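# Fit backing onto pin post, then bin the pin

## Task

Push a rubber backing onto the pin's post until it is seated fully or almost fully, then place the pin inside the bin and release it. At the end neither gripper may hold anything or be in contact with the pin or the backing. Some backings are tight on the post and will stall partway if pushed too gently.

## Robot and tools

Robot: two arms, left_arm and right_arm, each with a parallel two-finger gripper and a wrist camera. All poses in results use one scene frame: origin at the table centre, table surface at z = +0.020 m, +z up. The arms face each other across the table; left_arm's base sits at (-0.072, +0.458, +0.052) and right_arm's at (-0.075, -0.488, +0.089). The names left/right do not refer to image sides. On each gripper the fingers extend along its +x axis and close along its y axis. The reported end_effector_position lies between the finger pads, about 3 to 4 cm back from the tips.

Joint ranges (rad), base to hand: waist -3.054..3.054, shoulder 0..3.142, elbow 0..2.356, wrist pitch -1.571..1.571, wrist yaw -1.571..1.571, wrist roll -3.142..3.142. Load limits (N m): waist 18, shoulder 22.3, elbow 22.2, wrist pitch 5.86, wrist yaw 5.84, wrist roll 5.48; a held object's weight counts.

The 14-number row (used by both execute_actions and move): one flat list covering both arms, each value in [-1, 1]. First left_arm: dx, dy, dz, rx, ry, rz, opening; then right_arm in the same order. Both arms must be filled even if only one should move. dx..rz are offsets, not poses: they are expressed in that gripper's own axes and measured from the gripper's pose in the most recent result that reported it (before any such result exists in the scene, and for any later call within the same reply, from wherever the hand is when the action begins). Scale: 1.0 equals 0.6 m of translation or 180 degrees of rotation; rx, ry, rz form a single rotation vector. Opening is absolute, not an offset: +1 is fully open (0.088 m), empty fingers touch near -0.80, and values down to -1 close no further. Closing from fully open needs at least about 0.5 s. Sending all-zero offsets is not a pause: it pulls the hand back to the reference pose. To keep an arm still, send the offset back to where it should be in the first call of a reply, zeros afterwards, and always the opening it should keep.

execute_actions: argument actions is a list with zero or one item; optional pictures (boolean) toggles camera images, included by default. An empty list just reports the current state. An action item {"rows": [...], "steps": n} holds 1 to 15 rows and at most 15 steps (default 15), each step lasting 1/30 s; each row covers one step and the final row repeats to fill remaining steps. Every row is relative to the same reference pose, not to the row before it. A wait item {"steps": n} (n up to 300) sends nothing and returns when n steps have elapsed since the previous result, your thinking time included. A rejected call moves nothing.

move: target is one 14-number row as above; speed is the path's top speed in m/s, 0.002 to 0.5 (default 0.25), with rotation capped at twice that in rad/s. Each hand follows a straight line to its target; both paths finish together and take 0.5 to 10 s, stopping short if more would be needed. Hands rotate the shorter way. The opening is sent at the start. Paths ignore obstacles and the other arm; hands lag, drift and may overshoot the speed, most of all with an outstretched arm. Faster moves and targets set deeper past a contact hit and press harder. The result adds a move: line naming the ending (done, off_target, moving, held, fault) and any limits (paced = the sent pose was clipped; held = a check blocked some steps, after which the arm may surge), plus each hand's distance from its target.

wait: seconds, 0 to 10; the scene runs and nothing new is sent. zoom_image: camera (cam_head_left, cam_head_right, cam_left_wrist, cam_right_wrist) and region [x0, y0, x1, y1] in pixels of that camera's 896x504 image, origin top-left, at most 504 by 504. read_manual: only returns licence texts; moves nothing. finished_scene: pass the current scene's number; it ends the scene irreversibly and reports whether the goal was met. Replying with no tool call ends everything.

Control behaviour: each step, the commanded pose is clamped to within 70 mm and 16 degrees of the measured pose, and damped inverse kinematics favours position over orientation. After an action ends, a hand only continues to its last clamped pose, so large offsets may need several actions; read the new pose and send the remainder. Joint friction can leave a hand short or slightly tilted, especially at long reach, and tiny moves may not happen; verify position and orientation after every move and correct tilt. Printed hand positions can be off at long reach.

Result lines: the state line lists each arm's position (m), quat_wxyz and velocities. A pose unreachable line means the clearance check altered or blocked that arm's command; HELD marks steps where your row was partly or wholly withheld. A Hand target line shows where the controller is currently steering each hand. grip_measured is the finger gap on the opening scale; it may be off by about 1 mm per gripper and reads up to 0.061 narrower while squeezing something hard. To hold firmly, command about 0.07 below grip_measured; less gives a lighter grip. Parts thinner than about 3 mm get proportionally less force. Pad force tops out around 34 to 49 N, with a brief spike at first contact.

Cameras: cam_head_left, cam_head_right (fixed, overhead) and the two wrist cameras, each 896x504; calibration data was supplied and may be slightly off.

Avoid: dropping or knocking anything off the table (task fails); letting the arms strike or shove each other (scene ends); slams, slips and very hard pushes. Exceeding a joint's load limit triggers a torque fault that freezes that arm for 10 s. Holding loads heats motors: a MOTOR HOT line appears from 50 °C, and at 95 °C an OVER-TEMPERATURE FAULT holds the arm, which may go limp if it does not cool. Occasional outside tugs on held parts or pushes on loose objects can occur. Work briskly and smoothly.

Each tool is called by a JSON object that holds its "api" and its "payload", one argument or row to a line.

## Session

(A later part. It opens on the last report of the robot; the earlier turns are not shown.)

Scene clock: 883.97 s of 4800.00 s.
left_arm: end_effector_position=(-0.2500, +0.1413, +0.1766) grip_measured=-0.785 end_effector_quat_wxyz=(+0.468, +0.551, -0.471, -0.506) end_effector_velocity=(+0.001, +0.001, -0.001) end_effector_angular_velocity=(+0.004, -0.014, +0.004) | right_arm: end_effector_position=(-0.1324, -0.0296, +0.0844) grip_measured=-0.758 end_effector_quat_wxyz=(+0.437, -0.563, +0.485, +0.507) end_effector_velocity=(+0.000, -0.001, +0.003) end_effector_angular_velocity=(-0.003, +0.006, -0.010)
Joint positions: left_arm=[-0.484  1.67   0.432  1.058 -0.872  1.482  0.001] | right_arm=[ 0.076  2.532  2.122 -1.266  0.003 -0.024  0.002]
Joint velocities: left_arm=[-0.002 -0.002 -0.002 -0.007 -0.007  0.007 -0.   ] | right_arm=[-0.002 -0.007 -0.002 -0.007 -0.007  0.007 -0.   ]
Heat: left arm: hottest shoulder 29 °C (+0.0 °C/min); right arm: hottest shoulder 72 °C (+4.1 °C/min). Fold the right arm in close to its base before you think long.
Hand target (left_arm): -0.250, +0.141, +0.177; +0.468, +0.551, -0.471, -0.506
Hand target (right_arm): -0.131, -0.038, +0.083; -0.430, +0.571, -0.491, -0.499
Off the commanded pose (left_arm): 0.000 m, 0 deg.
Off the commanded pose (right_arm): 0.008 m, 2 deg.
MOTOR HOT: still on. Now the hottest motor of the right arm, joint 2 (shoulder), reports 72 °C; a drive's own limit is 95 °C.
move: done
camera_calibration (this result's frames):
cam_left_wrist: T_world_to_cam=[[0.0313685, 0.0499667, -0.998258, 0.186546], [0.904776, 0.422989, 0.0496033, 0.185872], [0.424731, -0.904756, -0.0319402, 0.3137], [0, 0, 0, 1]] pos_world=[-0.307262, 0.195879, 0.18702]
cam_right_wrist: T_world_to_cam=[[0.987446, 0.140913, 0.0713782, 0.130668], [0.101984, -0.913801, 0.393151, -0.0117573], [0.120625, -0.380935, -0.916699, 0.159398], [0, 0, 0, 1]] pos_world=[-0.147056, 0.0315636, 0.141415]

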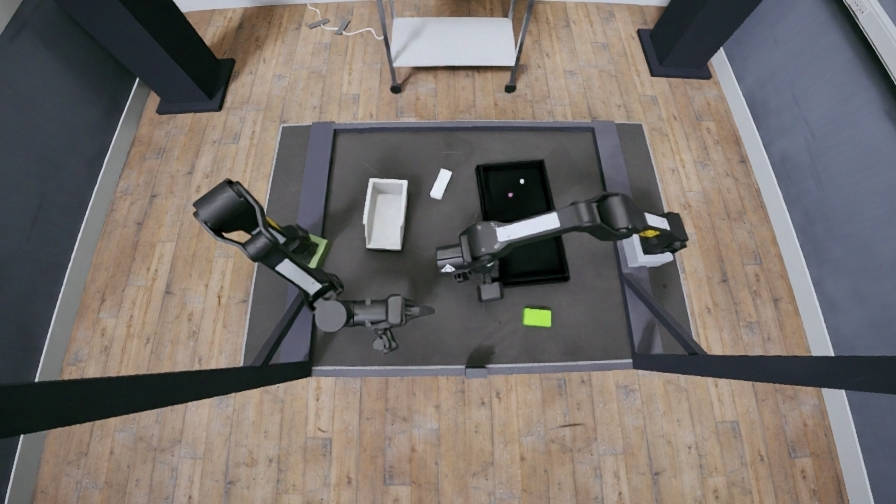

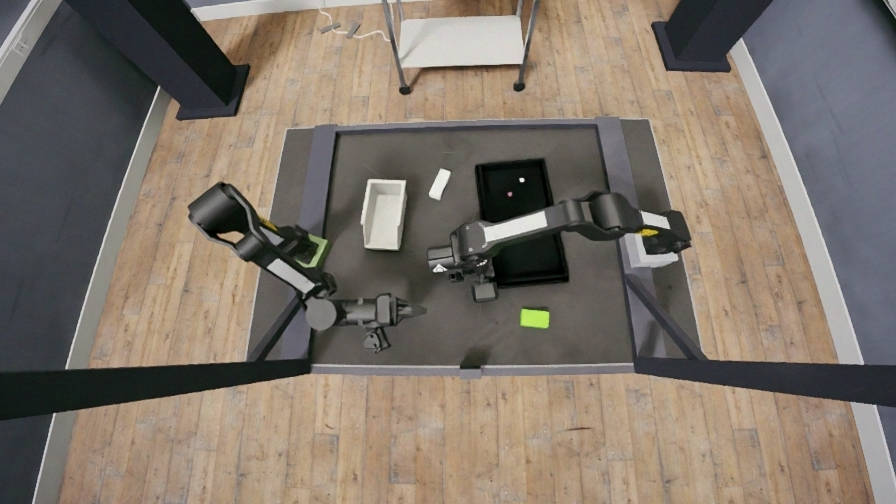

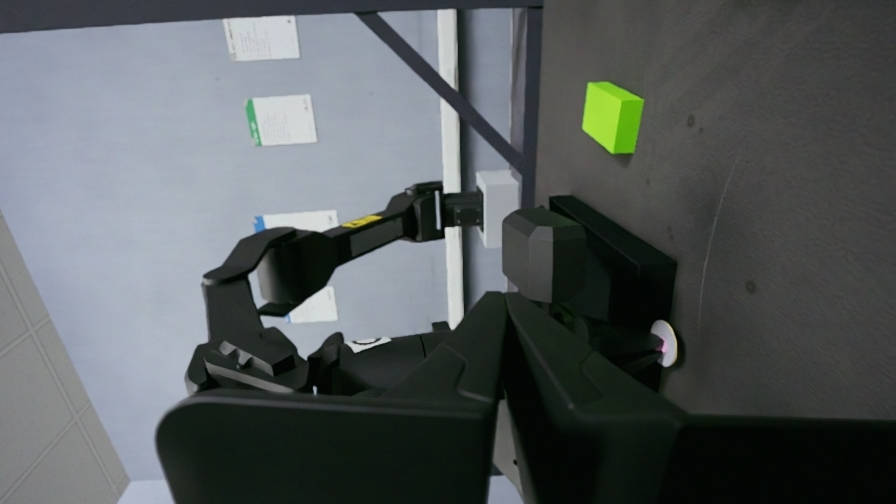

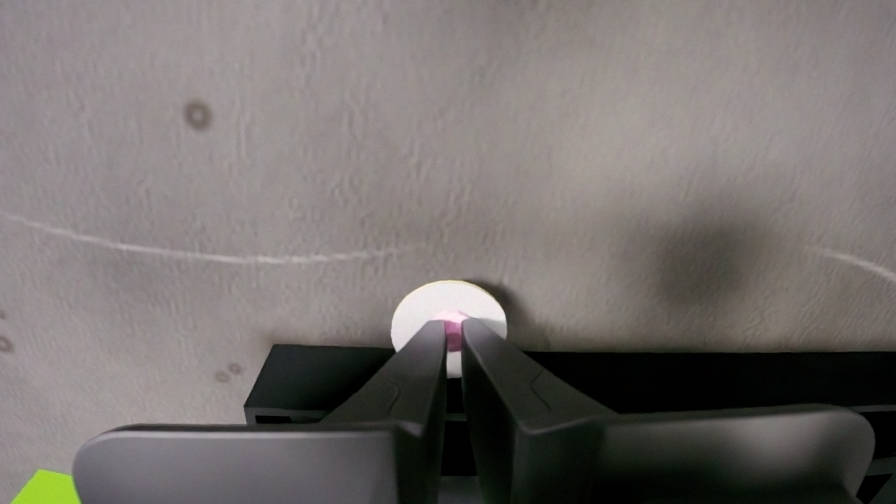

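{"api": "move", "payload": {
  "target": [0,0,0,0,0,0,-0.9,0.035,0,0.003,0,0,0,-0.8],
  "speed": 0.015
}}

{"api": "move", "payload": {
  "target": [0,0,0,0,0,0,-0.9,0.015,0,-0.02,0,0.01,0,-0.8],
  "speed": 0.01
}}

{"api": "zoom_image", "payload": {
  "camera": "cam_right_wrist",
  "region": [370,250,530,390]
}}

{"api": "zoom_image", "payload": {
  "camera": "cam_left_wrist",
  "region": [610,300,710,380]
}}

Scene clock: 890.83 s of 4800.00 s.
left_arm: end_effector_position=(-0.2500, +0.1413, +0.1766) grip_measured=-0.785 end_effector_quat_wxyz=(+0.468, +0.551, -0.471, -0.506) end_effector_velocity=(+0.000, +0.000, +0.000) end_effector_angular_velocity=(+0.002, +0.006, -0.004) | right_arm: end_effector_position=(-0.1329, -0.0256, +0.0750) grip_measured=-0.758 end_effector_quat_wxyz=(+0.443, -0.557, +0.479, +0.514) end_effector_velocity=(+0.002, +0.001, +0.001) end_effector_angular_velocity=(+0.006, +0.009, -0.001)
Joint positions: left_arm=[-0.484  1.67   0.432  1.058 -0.872  1.482  0.001] | right_arm=[ 0.076  2.532  2.086 -1.204  0.003 -0.024  0.002]
Joint velocities: left_arm=[ 0.002 -0.007 -0.002 -0.007  0.007 -0.007 -0.   ] | right_arm=[-0.007 -0.007 -0.007  0.007 -0.007 -0.007 -0.   ]
Heat: left arm: hottest shoulder 29 °C (+0.0 °C/min); right arm: hottest shoulder 73 °C (+7.1 °C/min). Fold the right arm in close to its base before you think long.
Hand target (left_arm): -0.250, +0.141, +0.177; +0.468, +0.551, -0.471, -0.506
Hand target (right_arm): -0.132, -0.030, +0.063; -0.437, +0.563, -0.485, -0.507
Off the commanded pose (left_arm): 0.000 m, 0 deg.
Off the commanded pose (right_arm): 0.012 m, 2 deg.
MOTOR HOT: still on. Now the hottest motor of the right arm, joint 2 (shoulder), reports 73 °C; a drive's own limit is 95 °C.
After step 90, 2.23 s passed at rest.
move: off_target (right_arm)
camera_calibration (this result's frames):
cam_left_wrist: T_world_to_cam=[[0.0313685, 0.0499667, -0.998258, 0.186546], [0.904776, 0.422989, 0.0496033, 0.185872], [0.424731, -0.904756, -0.0319402, 0.3137], [0, 0, 0, 1]] pos_world=[-0.307262, 0.195879, 0.18702]
cam_right_wrist: T_world_to_cam=[[0.98768, 0.139043, 0.0718009, 0.131223], [0.103231, -0.923752, 0.368817, -0.00261273], [0.117608, -0.356861, -0.926725, 0.153321], [0, 0, 0, 1]] pos_world=[-0.147368, 0.0340553, 0.133628]

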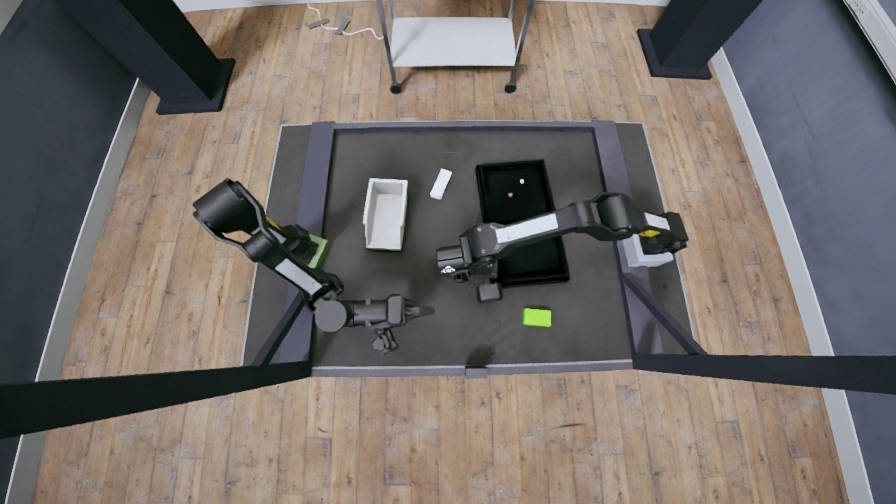

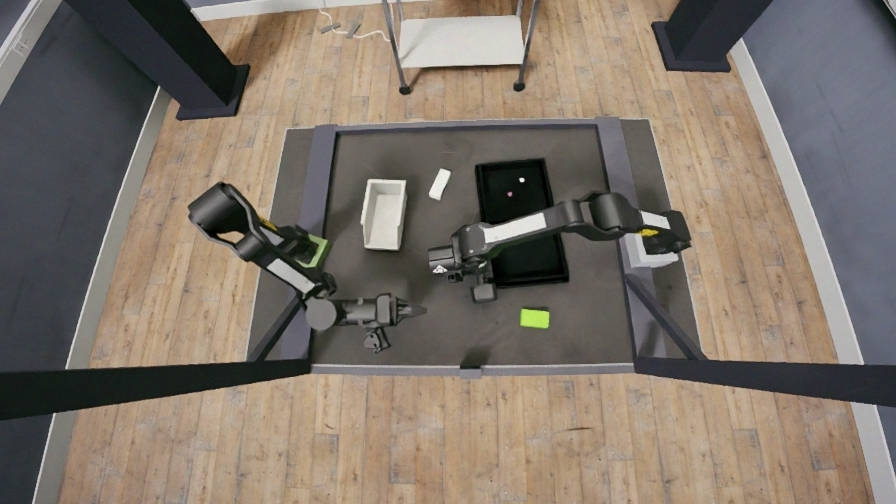

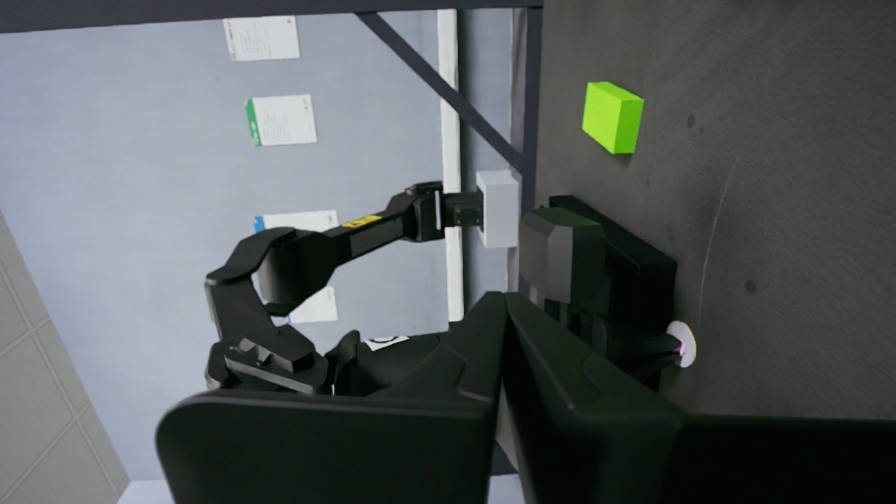

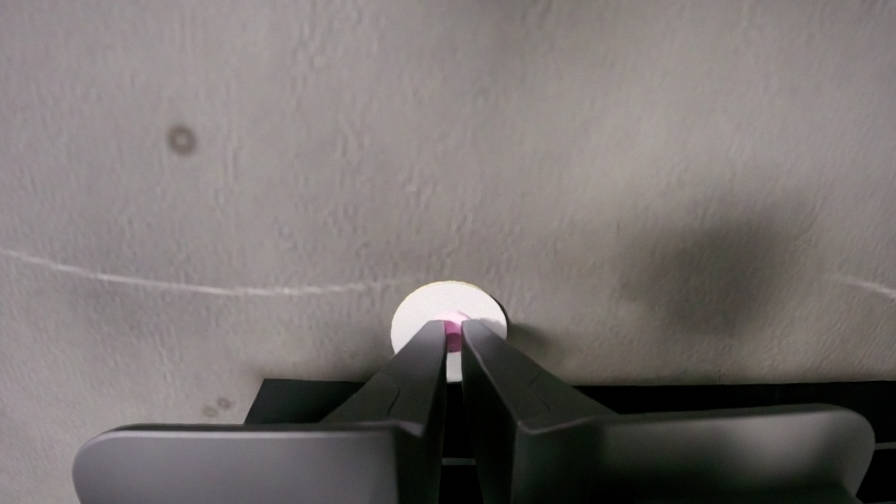

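Scene clock: 892.63 s of 4800.00 s.
left_arm: end_effector_position=(-0.2500, +0.1413, +0.1766) grip_measured=-0.785 end_effector_quat_wxyz=(+0.468, +0.551, -0.471, -0.506) end_effector_velocity=(-0.002, +0.001, +0.004) end_effector_angular_velocity=(-0.013, +0.019, +0.001) | right_arm: end_effector_position=(-0.1323, -0.0303, +0.0725) grip_measured=-0.758 end_effector_quat_wxyz=(+0.443, -0.557, +0.479, +0.514) end_effector_velocity=(+0.000, -0.002, +0.001) end_effector_angular_velocity=(-0.010, +0.020, -0.016)
Joint positions: left_arm=[-0.484  1.67   0.432  1.058 -0.872  1.482  0.001] | right_arm=[ 0.076  2.512  2.039 -1.178  0.003 -0.024  0.002]
Joint velocities: left_arm=[-0.007 -0.007  0.002  0.007 -0.007 -0.007 -0.   ] | right_arm=[-0.007 -0.002 -0.002 -0.007 -0.022  0.007 -0.   ]
Heat: left arm: hottest shoulder 29 °C (+0.0 °C/min); right arm: hottest shoulder 74 °C (+8.0 °C/min). Fold the right arm in close to its base before you think long.
Hand target (left_arm): -0.250, +0.141, +0.177; +0.468, +0.551, -0.471, -0.506
Hand target (right_arm): -0.131, -0.038, +0.067; -0.436, +0.565, -0.486, -0.505
Off the commanded pose (left_arm): 0.000 m, 0 deg.
Off the commanded pose (right_arm): 0.010 m, 2 deg.
MOTOR HOT: still on. Now the hottest motor of the right arm, joint 2 (shoulder), reports 74 °C; a drive's own limit is 95 °C.
move: off_target (right_arm)
camera_calibration (this result's frames):
cam_left_wrist: T_world_to_cam=[[0.0313685, 0.0499667, -0.998258, 0.186546], [0.904776, 0.422989, 0.0496033, 0.185872], [0.424731, -0.904756, -0.0319402, 0.3137], [0, 0, 0, 1]] pos_world=[-0.307262, 0.195879, 0.18702]
cam_right_wrist: T_world_to_cam=[[0.987666, 0.139151, 0.0717778, 0.131475], [0.103161, -0.923192, 0.370235, -0.00626045], [0.117783, -0.358264, -0.926161, 0.149211], [0, 0, 0, 1]] pos_world=[-0.146783, 0.0293822, 0.131074]

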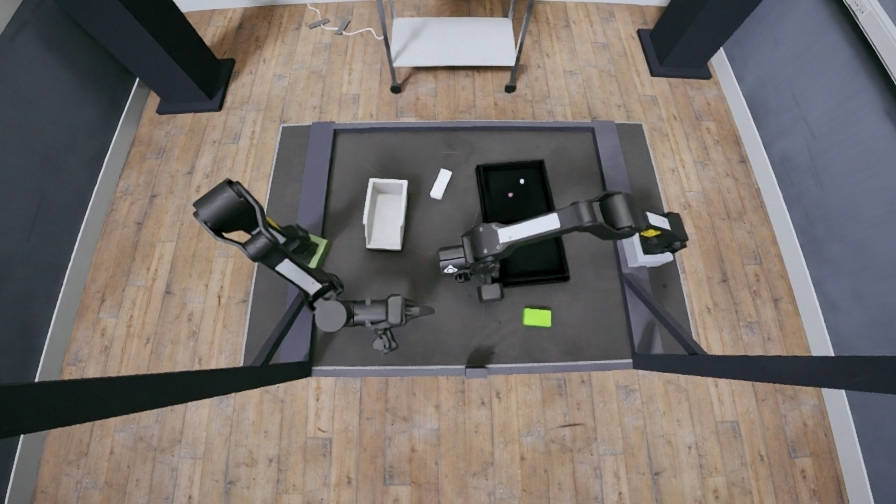

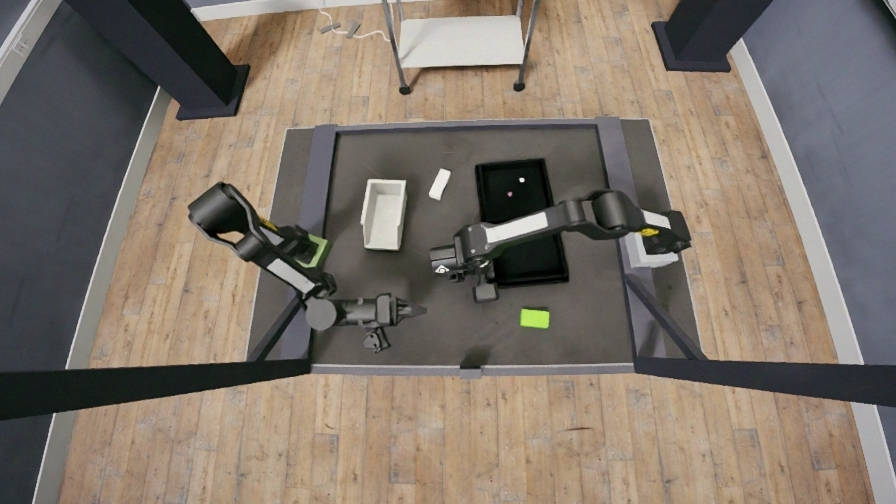

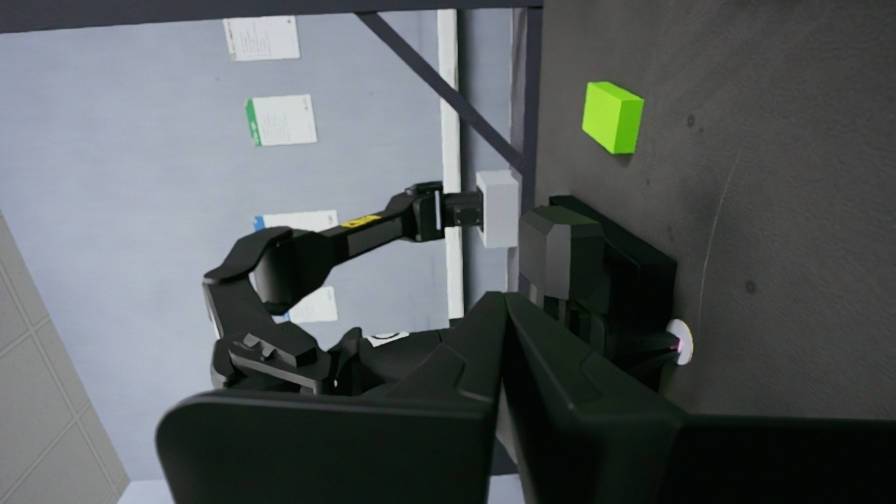

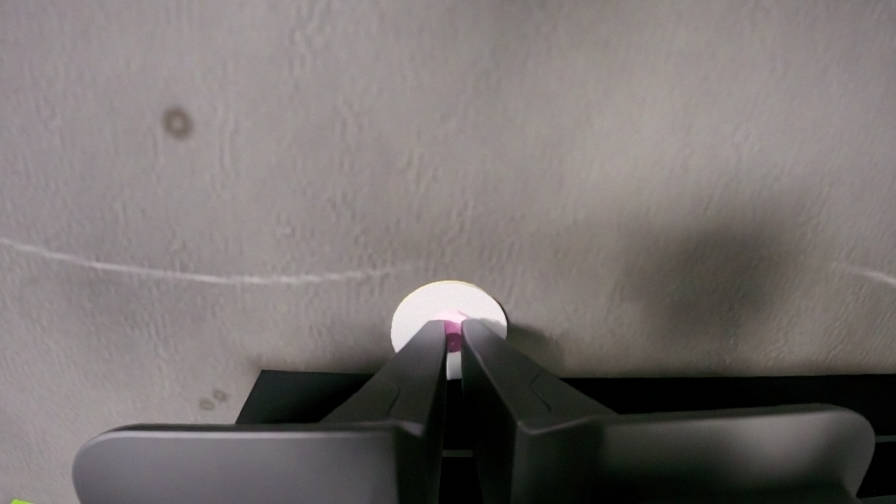

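Region (370, 250, 530, 390) of cam_right_wrist's 896x504 image, scaled by 3.150, with more detail than that image has; it fills the top 441 rows of this view, and the rest is white.

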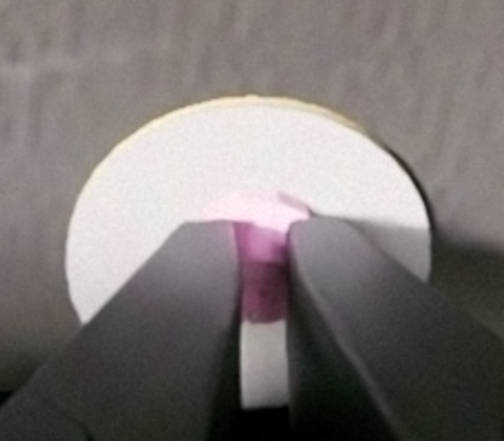

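Region (610, 300, 710, 380) of cam_left_wrist's 896x504 image, scaled by 5.040, with more detail than that image has; it fills the top 403 rows of this view, and the rest is white.

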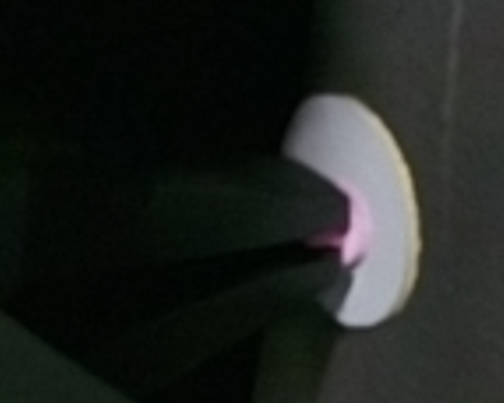

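{"api": "execute_actions", "payload": {
  "actions": []
}}

{"api": "zoom_image", "payload": {
  "camera": "cam_right_wrist",
  "region": [370,230,530,390]
}}

Scene clock: 901.57 s of 4800.00 s.
left_arm: end_effector_position=(-0.2500, +0.1413, +0.1766) grip_measured=-0.785 end_effector_quat_wxyz=(+0.468, +0.551, -0.471, -0.506) end_effector_velocity=(+0.001, +0.001, +0.001) end_effector_angular_velocity=(-0.000, +0.019, +0.007) | right_arm: end_effector_position=(-0.1323, -0.0303, +0.0725) grip_measured=-0.758 end_effector_quat_wxyz=(+0.443, -0.557, +0.479, +0.514) end_effector_velocity=(-0.002, -0.002, +0.001) end_effector_angular_velocity=(-0.010, +0.021, +0.003)
Joint positions: left_arm=[-0.484  1.67   0.432  1.058 -0.872  1.482  0.001] | right_arm=[ 0.076  2.512  2.039 -1.177  0.003 -0.024  0.002]
Joint velocities: left_arm=[-0.002 -0.007 -0.002 -0.007 -0.007 -0.022  0.   ] | right_arm=[-0.002 -0.002 -0.002 -0.007 -0.022 -0.007 -0.   ]
Heat: left arm: hottest shoulder 29 °C (+0.0 °C/min); right arm: hottest shoulder 74 °C (+12.1 °C/min). Fold the right arm in close to its base before you think long.
Hand target (left_arm): -0.250, +0.141, +0.177; +0.468, +0.551, -0.471, -0.506
Hand target (right_arm): -0.131, -0.038, +0.067; -0.436, +0.565, -0.486, -0.505
Off the commanded pose (left_arm): 0.000 m, 0 deg.
Off the commanded pose (right_arm): 0.010 m, 2 deg.
MOTOR HOT: still on. Now the hottest motor of the right arm, joint 2 (shoulder), reports 74 °C; a drive's own limit is 95 °C.
Steps of this call (steps 1 to 90: nothing new was sent; then 5.93 s passed at rest). Readings (end_effector_position):
1: left_arm (-0.2500, +0.1413, +0.1766) | right_arm (-0.1323, -0.0303, +0.0725)
2: left_arm (-0.2500, +0.1413, +0.1766) | right_arm (-0.1323, -0.0304, +0.0724)
4: left_arm (-0.2500, +0.1413, +0.1766) | right_arm (-0.1323, -0.0304, +0.0724)
8: left_arm (-0.2500, +0.1413, +0.1766) | right_arm (-0.1323, -0.0302, +0.0726)
90: the state above
camera_calibration (this result's frames):
cam_left_wrist: T_world_to_cam=[[0.0313685, 0.0499667, -0.998258, 0.186546], [0.904776, 0.422989, 0.0496033, 0.185872], [0.424731, -0.904756, -0.0319402, 0.3137], [0, 0, 0, 1]] pos_world=[-0.307262, 0.195879, 0.18702]
cam_right_wrist: T_world_to_cam=[[0.98767, 0.139124, 0.0717836, 0.131476], [0.103179, -0.923332, 0.369881, -0.00622832], [0.117739, -0.357913, -0.926302, 0.149209], [0, 0, 0, 1]] pos_world=[-0.14678, 0.0293615, 0.131078]

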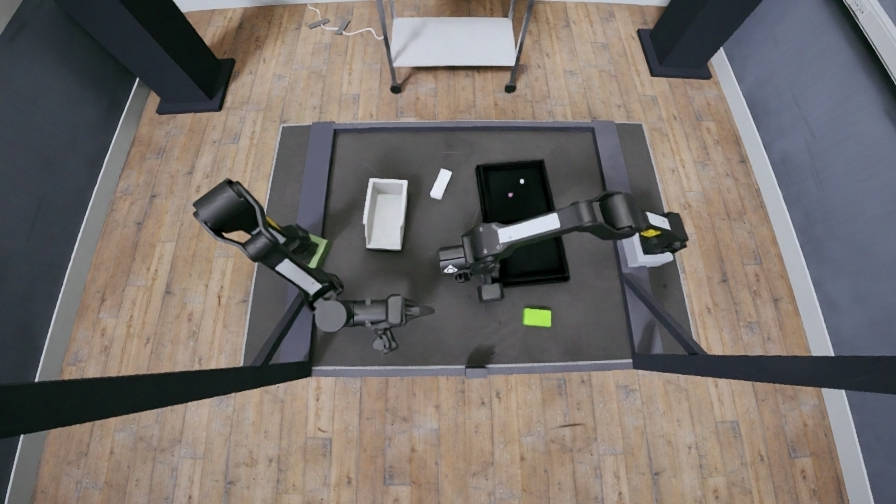

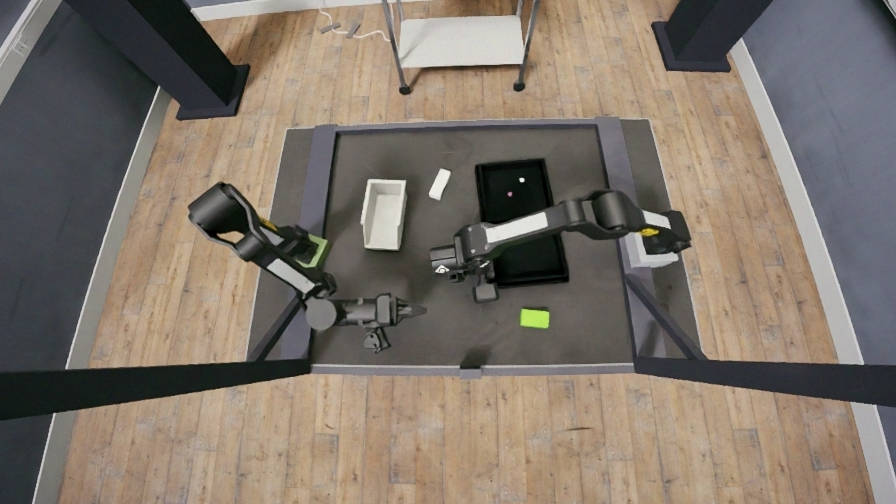

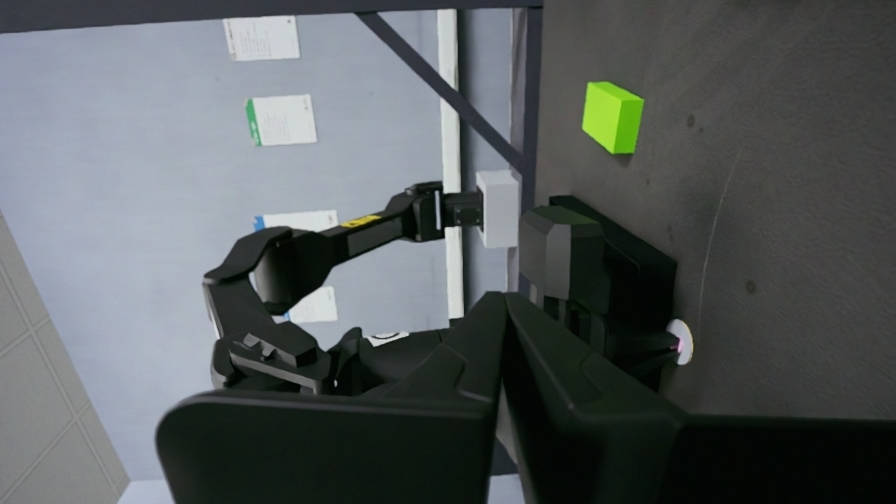

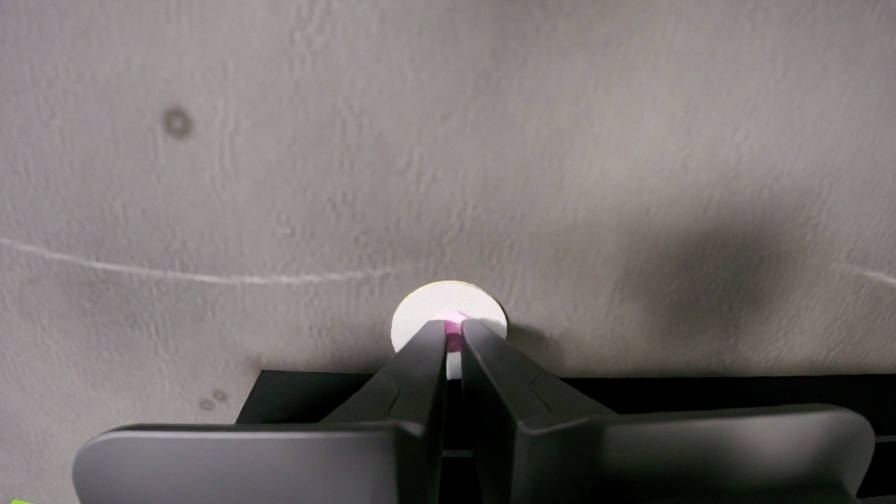

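Region (370, 230, 530, 390) of cam_right_wrist's 896x504 image, scaled by 3.150, with more detail than that image has.

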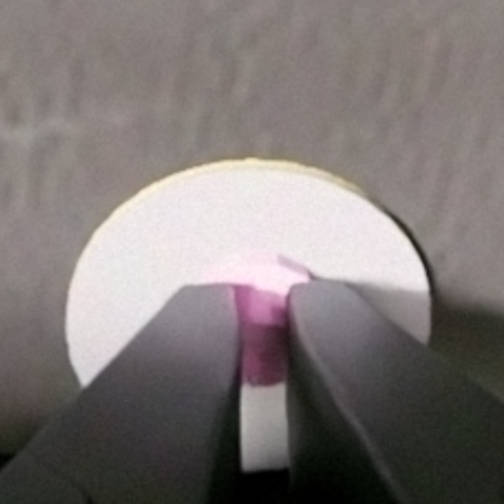

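{"api": "move", "payload": {
  "target": [0,0,0,0,0,0,-0.9,-0.11,0,0.01,0,-0.03,0,-0.8],
  "speed": 0.1
}}

{"api": "move", "payload": {
  "target": [0,0,0,0,0,0,-0.9,0,-0.03,-0.12,0,-0.06,0,-0.8],
  "speed": 0.12
}}

Scene clock: 924.73 s of 4800.00 s.
left_arm: end_effector_position=(-0.2500, +0.1413, +0.1766) grip_measured=-0.785 end_effector_quat_wxyz=(+0.468, +0.551, -0.471, -0.506) end_effector_velocity=(+0.003, +0.001, -0.002) end_effector_angular_velocity=(+0.005, -0.004, +0.020) | right_arm: end_effector_position=(-0.1334, -0.0215, +0.1307) grip_measured=-0.758 end_effector_quat_wxyz=(+0.462, -0.537, +0.461, +0.535) end_effector_velocity=(+0.000, -0.001, +0.002) end_effector_angular_velocity=(-0.003, +0.007, +0.005)
Joint positions: left_arm=[-0.484  1.67   0.432  1.058 -0.872  1.482  0.001] | right_arm=[ 0.076  2.425  2.116 -1.264  0.003 -0.024  0.002]
Joint velocities: left_arm=[-0.002  0.002 -0.002 -0.007 -0.022 -0.007 -0.   ] | right_arm=[-0.002 -0.002  0.002 -0.007 -0.007 -0.007 -0.   ]
Heat: left arm: hottest shoulder 29 °C (+0.0 °C/min); right arm: hottest shoulder 76 °C (+12.1 °C/min). Fold the right arm in close to its base before you think long.
Hand target (left_arm): -0.250, +0.141, +0.177; +0.468, +0.551, -0.471, -0.506
Hand target (right_arm): -0.134, -0.020, +0.138; -0.465, +0.532, -0.458, -0.539
Off the commanded pose (left_arm): 0.000 m, 0 deg.
Off the commanded pose (right_arm): 0.007 m, 1 deg.
MOTOR HOT: still on. Now the hottest motor of the right arm, joint 2 (shoulder), reports 76 °C; a drive's own limit is 95 °C.
After step 90, 19.07 s passed at rest.
move: done
camera_calibration (this result's frames):
cam_left_wrist: T_world_to_cam=[[0.0313685, 0.0499667, -0.998258, 0.186546], [0.904776, 0.422989, 0.0496033, 0.185872], [0.424731, -0.904756, -0.0319402, 0.3137], [0, 0, 0, 1]] pos_world=[-0.307262, 0.195879, 0.18702]
cam_right_wrist: T_world_to_cam=[[0.988373, 0.133514, 0.0727515, 0.127008], [0.10642, -0.949187, 0.296174, -0.00993275], [0.108598, -0.284989, -0.952359, 0.210188], [0, 0, 0, 1]] pos_world=[-0.147301, 0.0335159, 0.193877]

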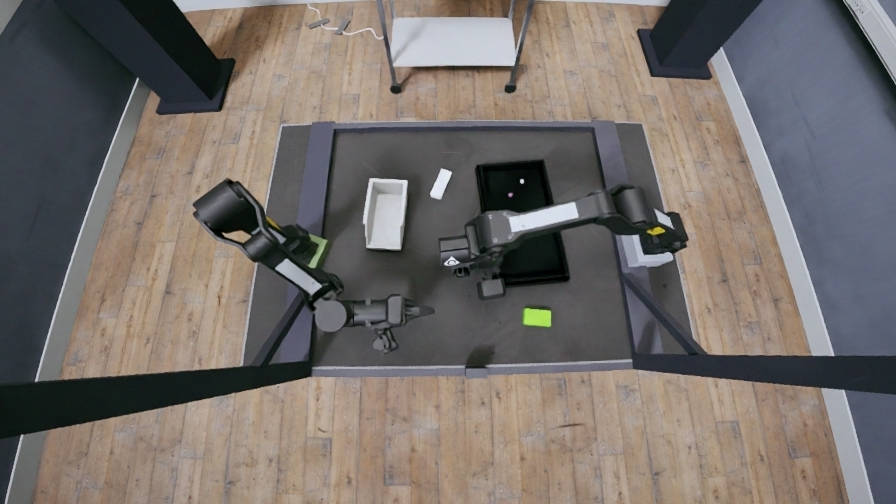

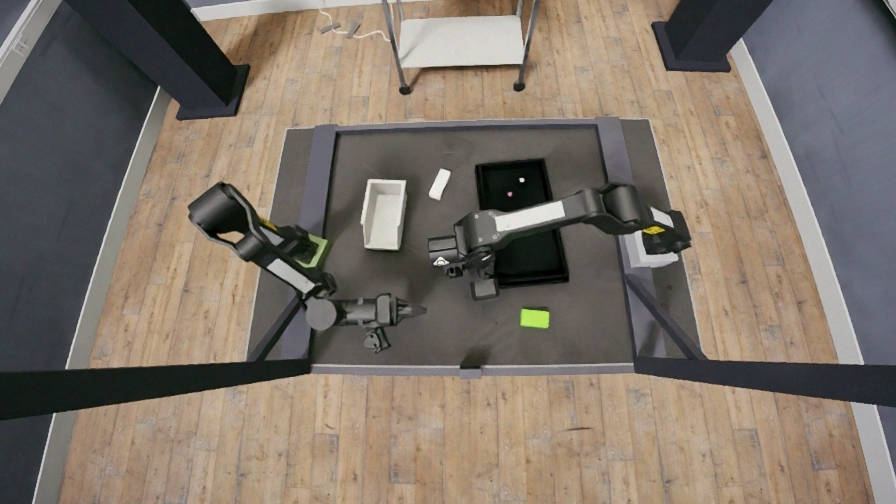

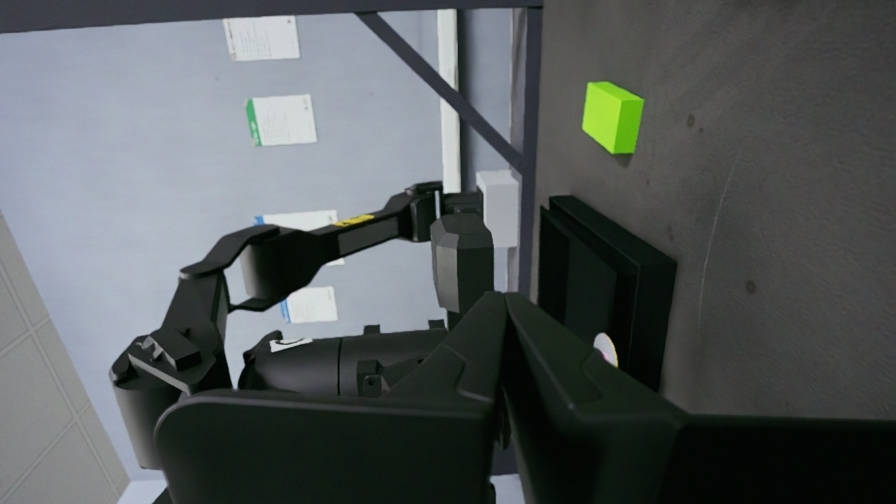

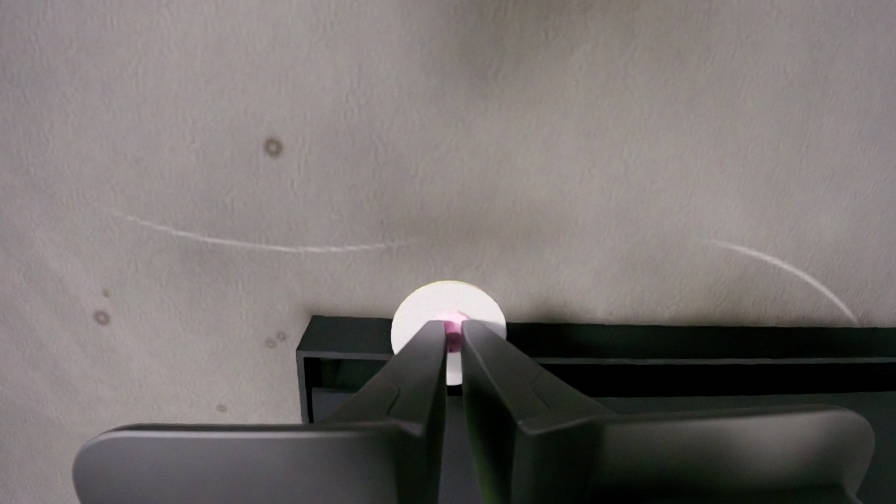

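Scene clock: 925.97 s of 4800.00 s.
left_arm: end_effector_position=(-0.2500, +0.1413, +0.1766) grip_measured=-0.785 end_effector_quat_wxyz=(+0.468, +0.551, -0.471, -0.506) end_effector_velocity=(+0.003, +0.001, +0.001) end_effector_angular_velocity=(-0.002, +0.003, +0.020) | right_arm: end_effector_position=(-0.1064, -0.0881, +0.1286) grip_measured=-0.758 end_effector_quat_wxyz=(+0.503, -0.487, +0.416, +0.580) end_effector_velocity=(-0.002, -0.005, -0.001) end_effector_angular_velocity=(+0.006, +0.018, +0.023)
Joint positions: left_arm=[-0.484  1.67   0.432  1.058 -0.872  1.482  0.001] | right_arm=[ 0.026  1.987  1.378 -0.781 -0.007 -0.073  0.002]
Joint velocities: left_arm=[-0.002 -0.007 -0.002 -0.007 -0.022 -0.007 -0.   ] | right_arm=[-0.002 -0.022 -0.037  0.022 -0.022 -0.022 -0.   ]
Heat: left arm: hottest shoulder 29 °C (+0.0 °C/min); right arm: hottest shoulder 76 °C (+11.1 °C/min). Fold the right arm in close to its base before you think long.
Hand target (left_arm): -0.250, +0.141, +0.177; +0.468, +0.551, -0.471, -0.506
Hand target (right_arm): -0.105, -0.090, +0.130; +0.504, -0.485, +0.415, +0.582
Off the commanded pose (left_arm): 0.000 m, 0 deg.
Off the commanded pose (right_arm): 0.003 m, 0 deg.
MOTOR HOT: still on. Now the hottest motor of the right arm, joint 2 (shoulder), reports 76 °C; a drive's own limit is 95 °C.
move: done
camera_calibration (this result's frames):
cam_left_wrist: T_world_to_cam=[[0.0313685, 0.0499667, -0.998258, 0.186546], [0.904776, 0.422989, 0.0496033, 0.185872], [0.424731, -0.904756, -0.0319402, 0.3137], [0, 0, 0, 1]] pos_world=[-0.307262, 0.195879, 0.18702]
cam_right_wrist: T_world_to_cam=[[0.990073, 0.120483, 0.0723777, 0.108399], [0.111453, -0.986742, 0.117977, -0.0552919], [0.0856323, -0.108739, -0.990375, 0.204238], [0, 0, 0, 1]] pos_world=[-0.11865, -0.0454103, 0.20095]

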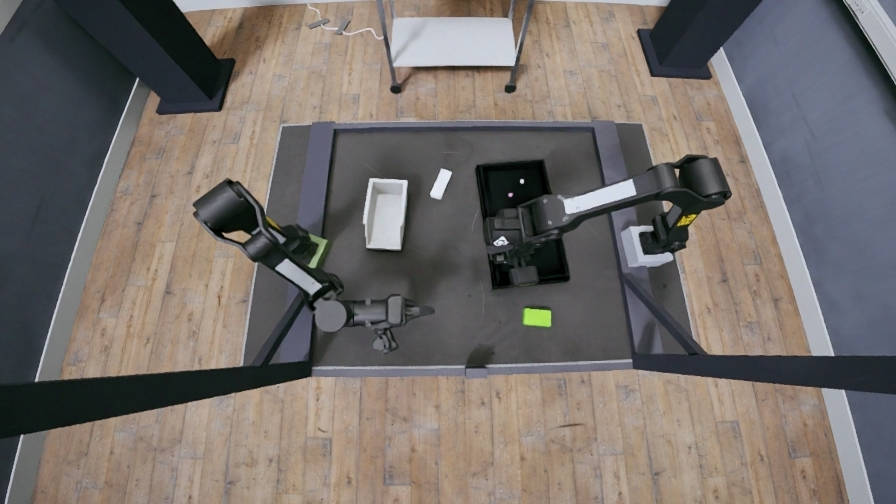

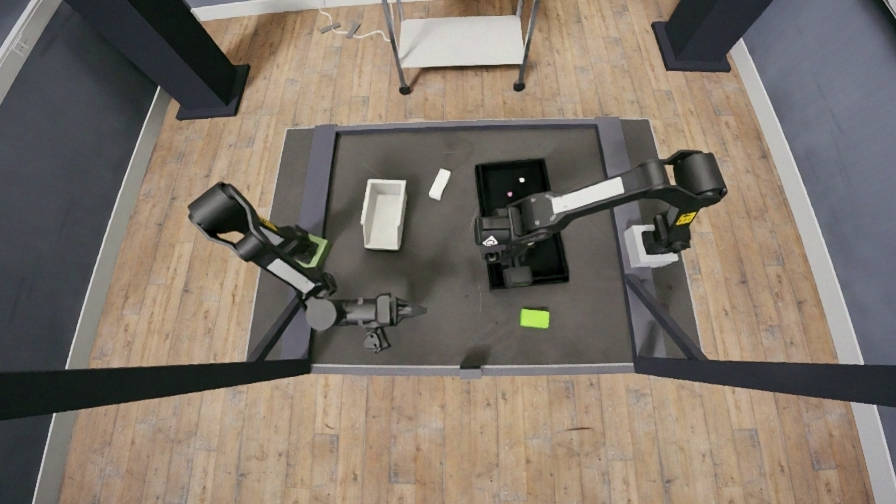

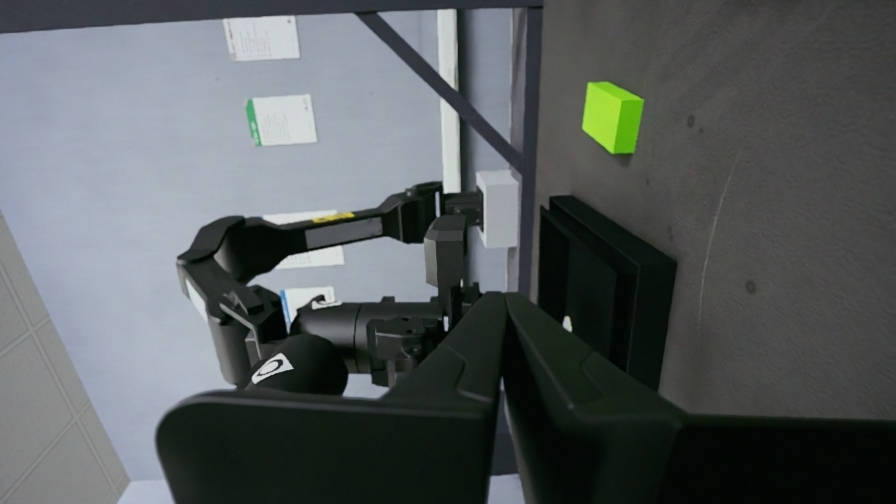

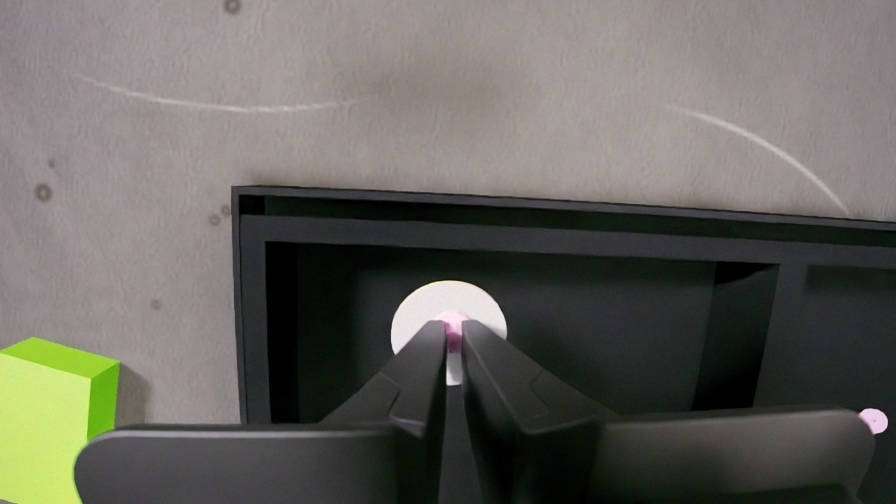

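{"api": "move", "payload": {
  "target": [0,0,0,0,0,0,-0.9,0.065,0,-0.03,0,0,0,-0.8],
  "speed": 0.05
}}

Scene clock: 929.00 s of 4800.00 s.
left_arm: end_effector_position=(-0.2500, +0.1413, +0.1766) grip_measured=-0.785 end_effector_quat_wxyz=(+0.468, +0.551, -0.471, -0.506) end_effector_velocity=(-0.002, +0.001, +0.001) end_effector_angular_velocity=(-0.004, -0.001, -0.010) | right_arm: end_effector_position=(-0.1058, -0.0943, +0.0953) grip_measured=-0.758 end_effector_quat_wxyz=(+0.508, -0.481, +0.410, +0.585) end_effector_velocity=(-0.000, +0.004, +0.001) end_effector_angular_velocity=(+0.022, +0.007, +0.006)
Joint positions: left_arm=[-0.484  1.67   0.432  1.058 -0.872  1.482  0.001] | right_arm=[ 0.026  2.005  1.255 -0.618 -0.007 -0.074  0.002]
Joint velocities: left_arm=[-0.002 -0.002 -0.002  0.007  0.007  0.007 -0.   ] | right_arm=[-0.002 -0.002 -0.002  0.022 -0.007 -0.007 -0.   ]
Heat: left arm: hottest shoulder 29 °C (+0.0 °C/min); right arm: hottest shoulder 75 °C (+9.1 °C/min). Fold the right arm in close to its base before you think long.
Hand target (left_arm): -0.250, +0.141, +0.177; +0.468, +0.551, -0.471, -0.506
Hand target (right_arm): -0.105, -0.099, +0.087; +0.503, -0.487, +0.416, +0.580
Off the commanded pose (left_arm): 0.000 m, 0 deg.
Off the commanded pose (right_arm): 0.009 m, 1 deg.
MOTOR HOT: still on. Now the hottest motor of the right arm, joint 2 (shoulder), reports 75 °C; a drive's own limit is 95 °C.
move: off_target (right_arm)
camera_calibration (this result's frames):
cam_left_wrist: T_world_to_cam=[[0.0313685, 0.0499667, -0.998258, 0.186546], [0.904776, 0.422989, 0.0496033, 0.185872], [0.424731, -0.904756, -0.0319402, 0.3137], [0, 0, 0, 1]] pos_world=[-0.307262, 0.195879, 0.18702]
cam_right_wrist: T_world_to_cam=[[0.990205, 0.118972, 0.07307, 0.110811], [0.111724, -0.989056, 0.0963602, -0.055651], [0.0837346, -0.0872527, -0.992661, 0.172553], [0, 0, 0, 1]] pos_world=[-0.117957, -0.0531696, 0.168553]

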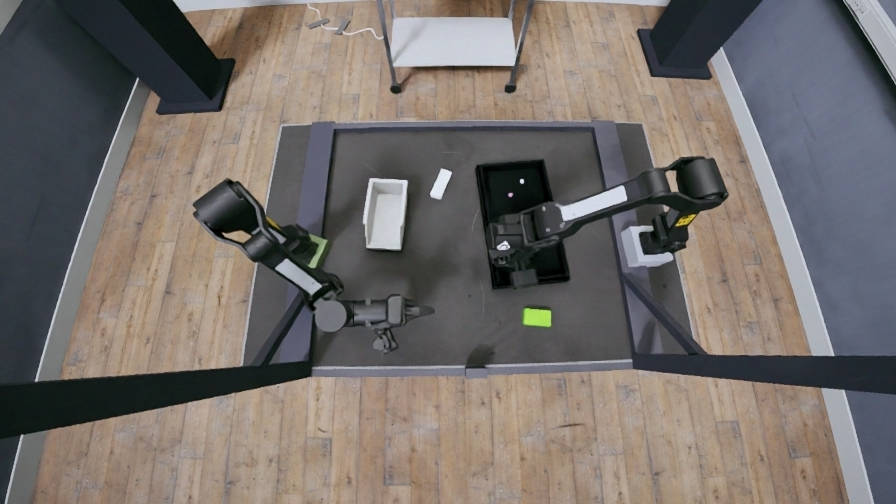

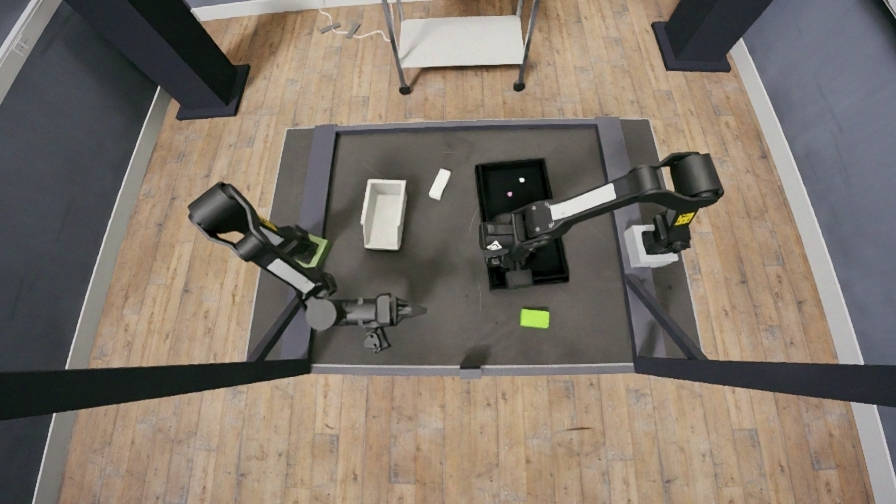

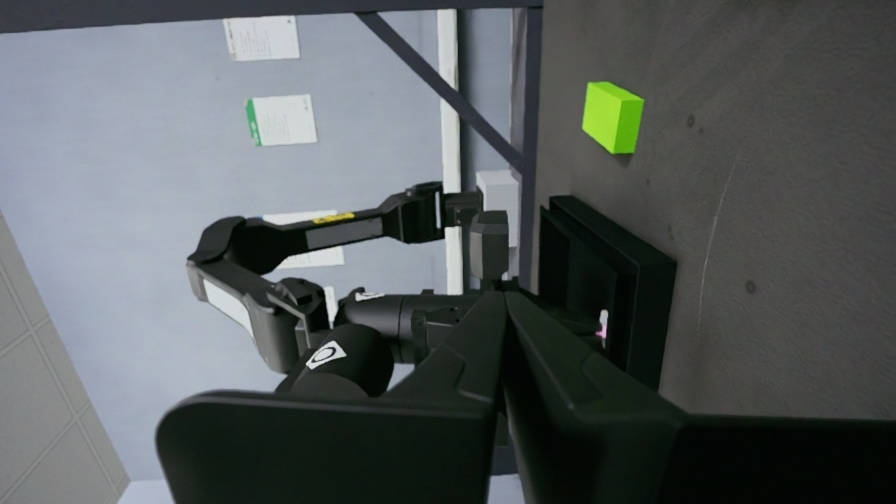

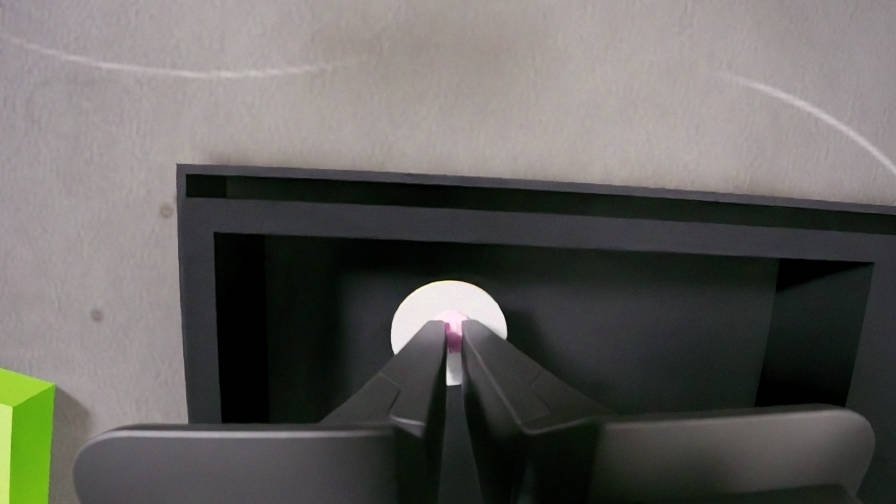

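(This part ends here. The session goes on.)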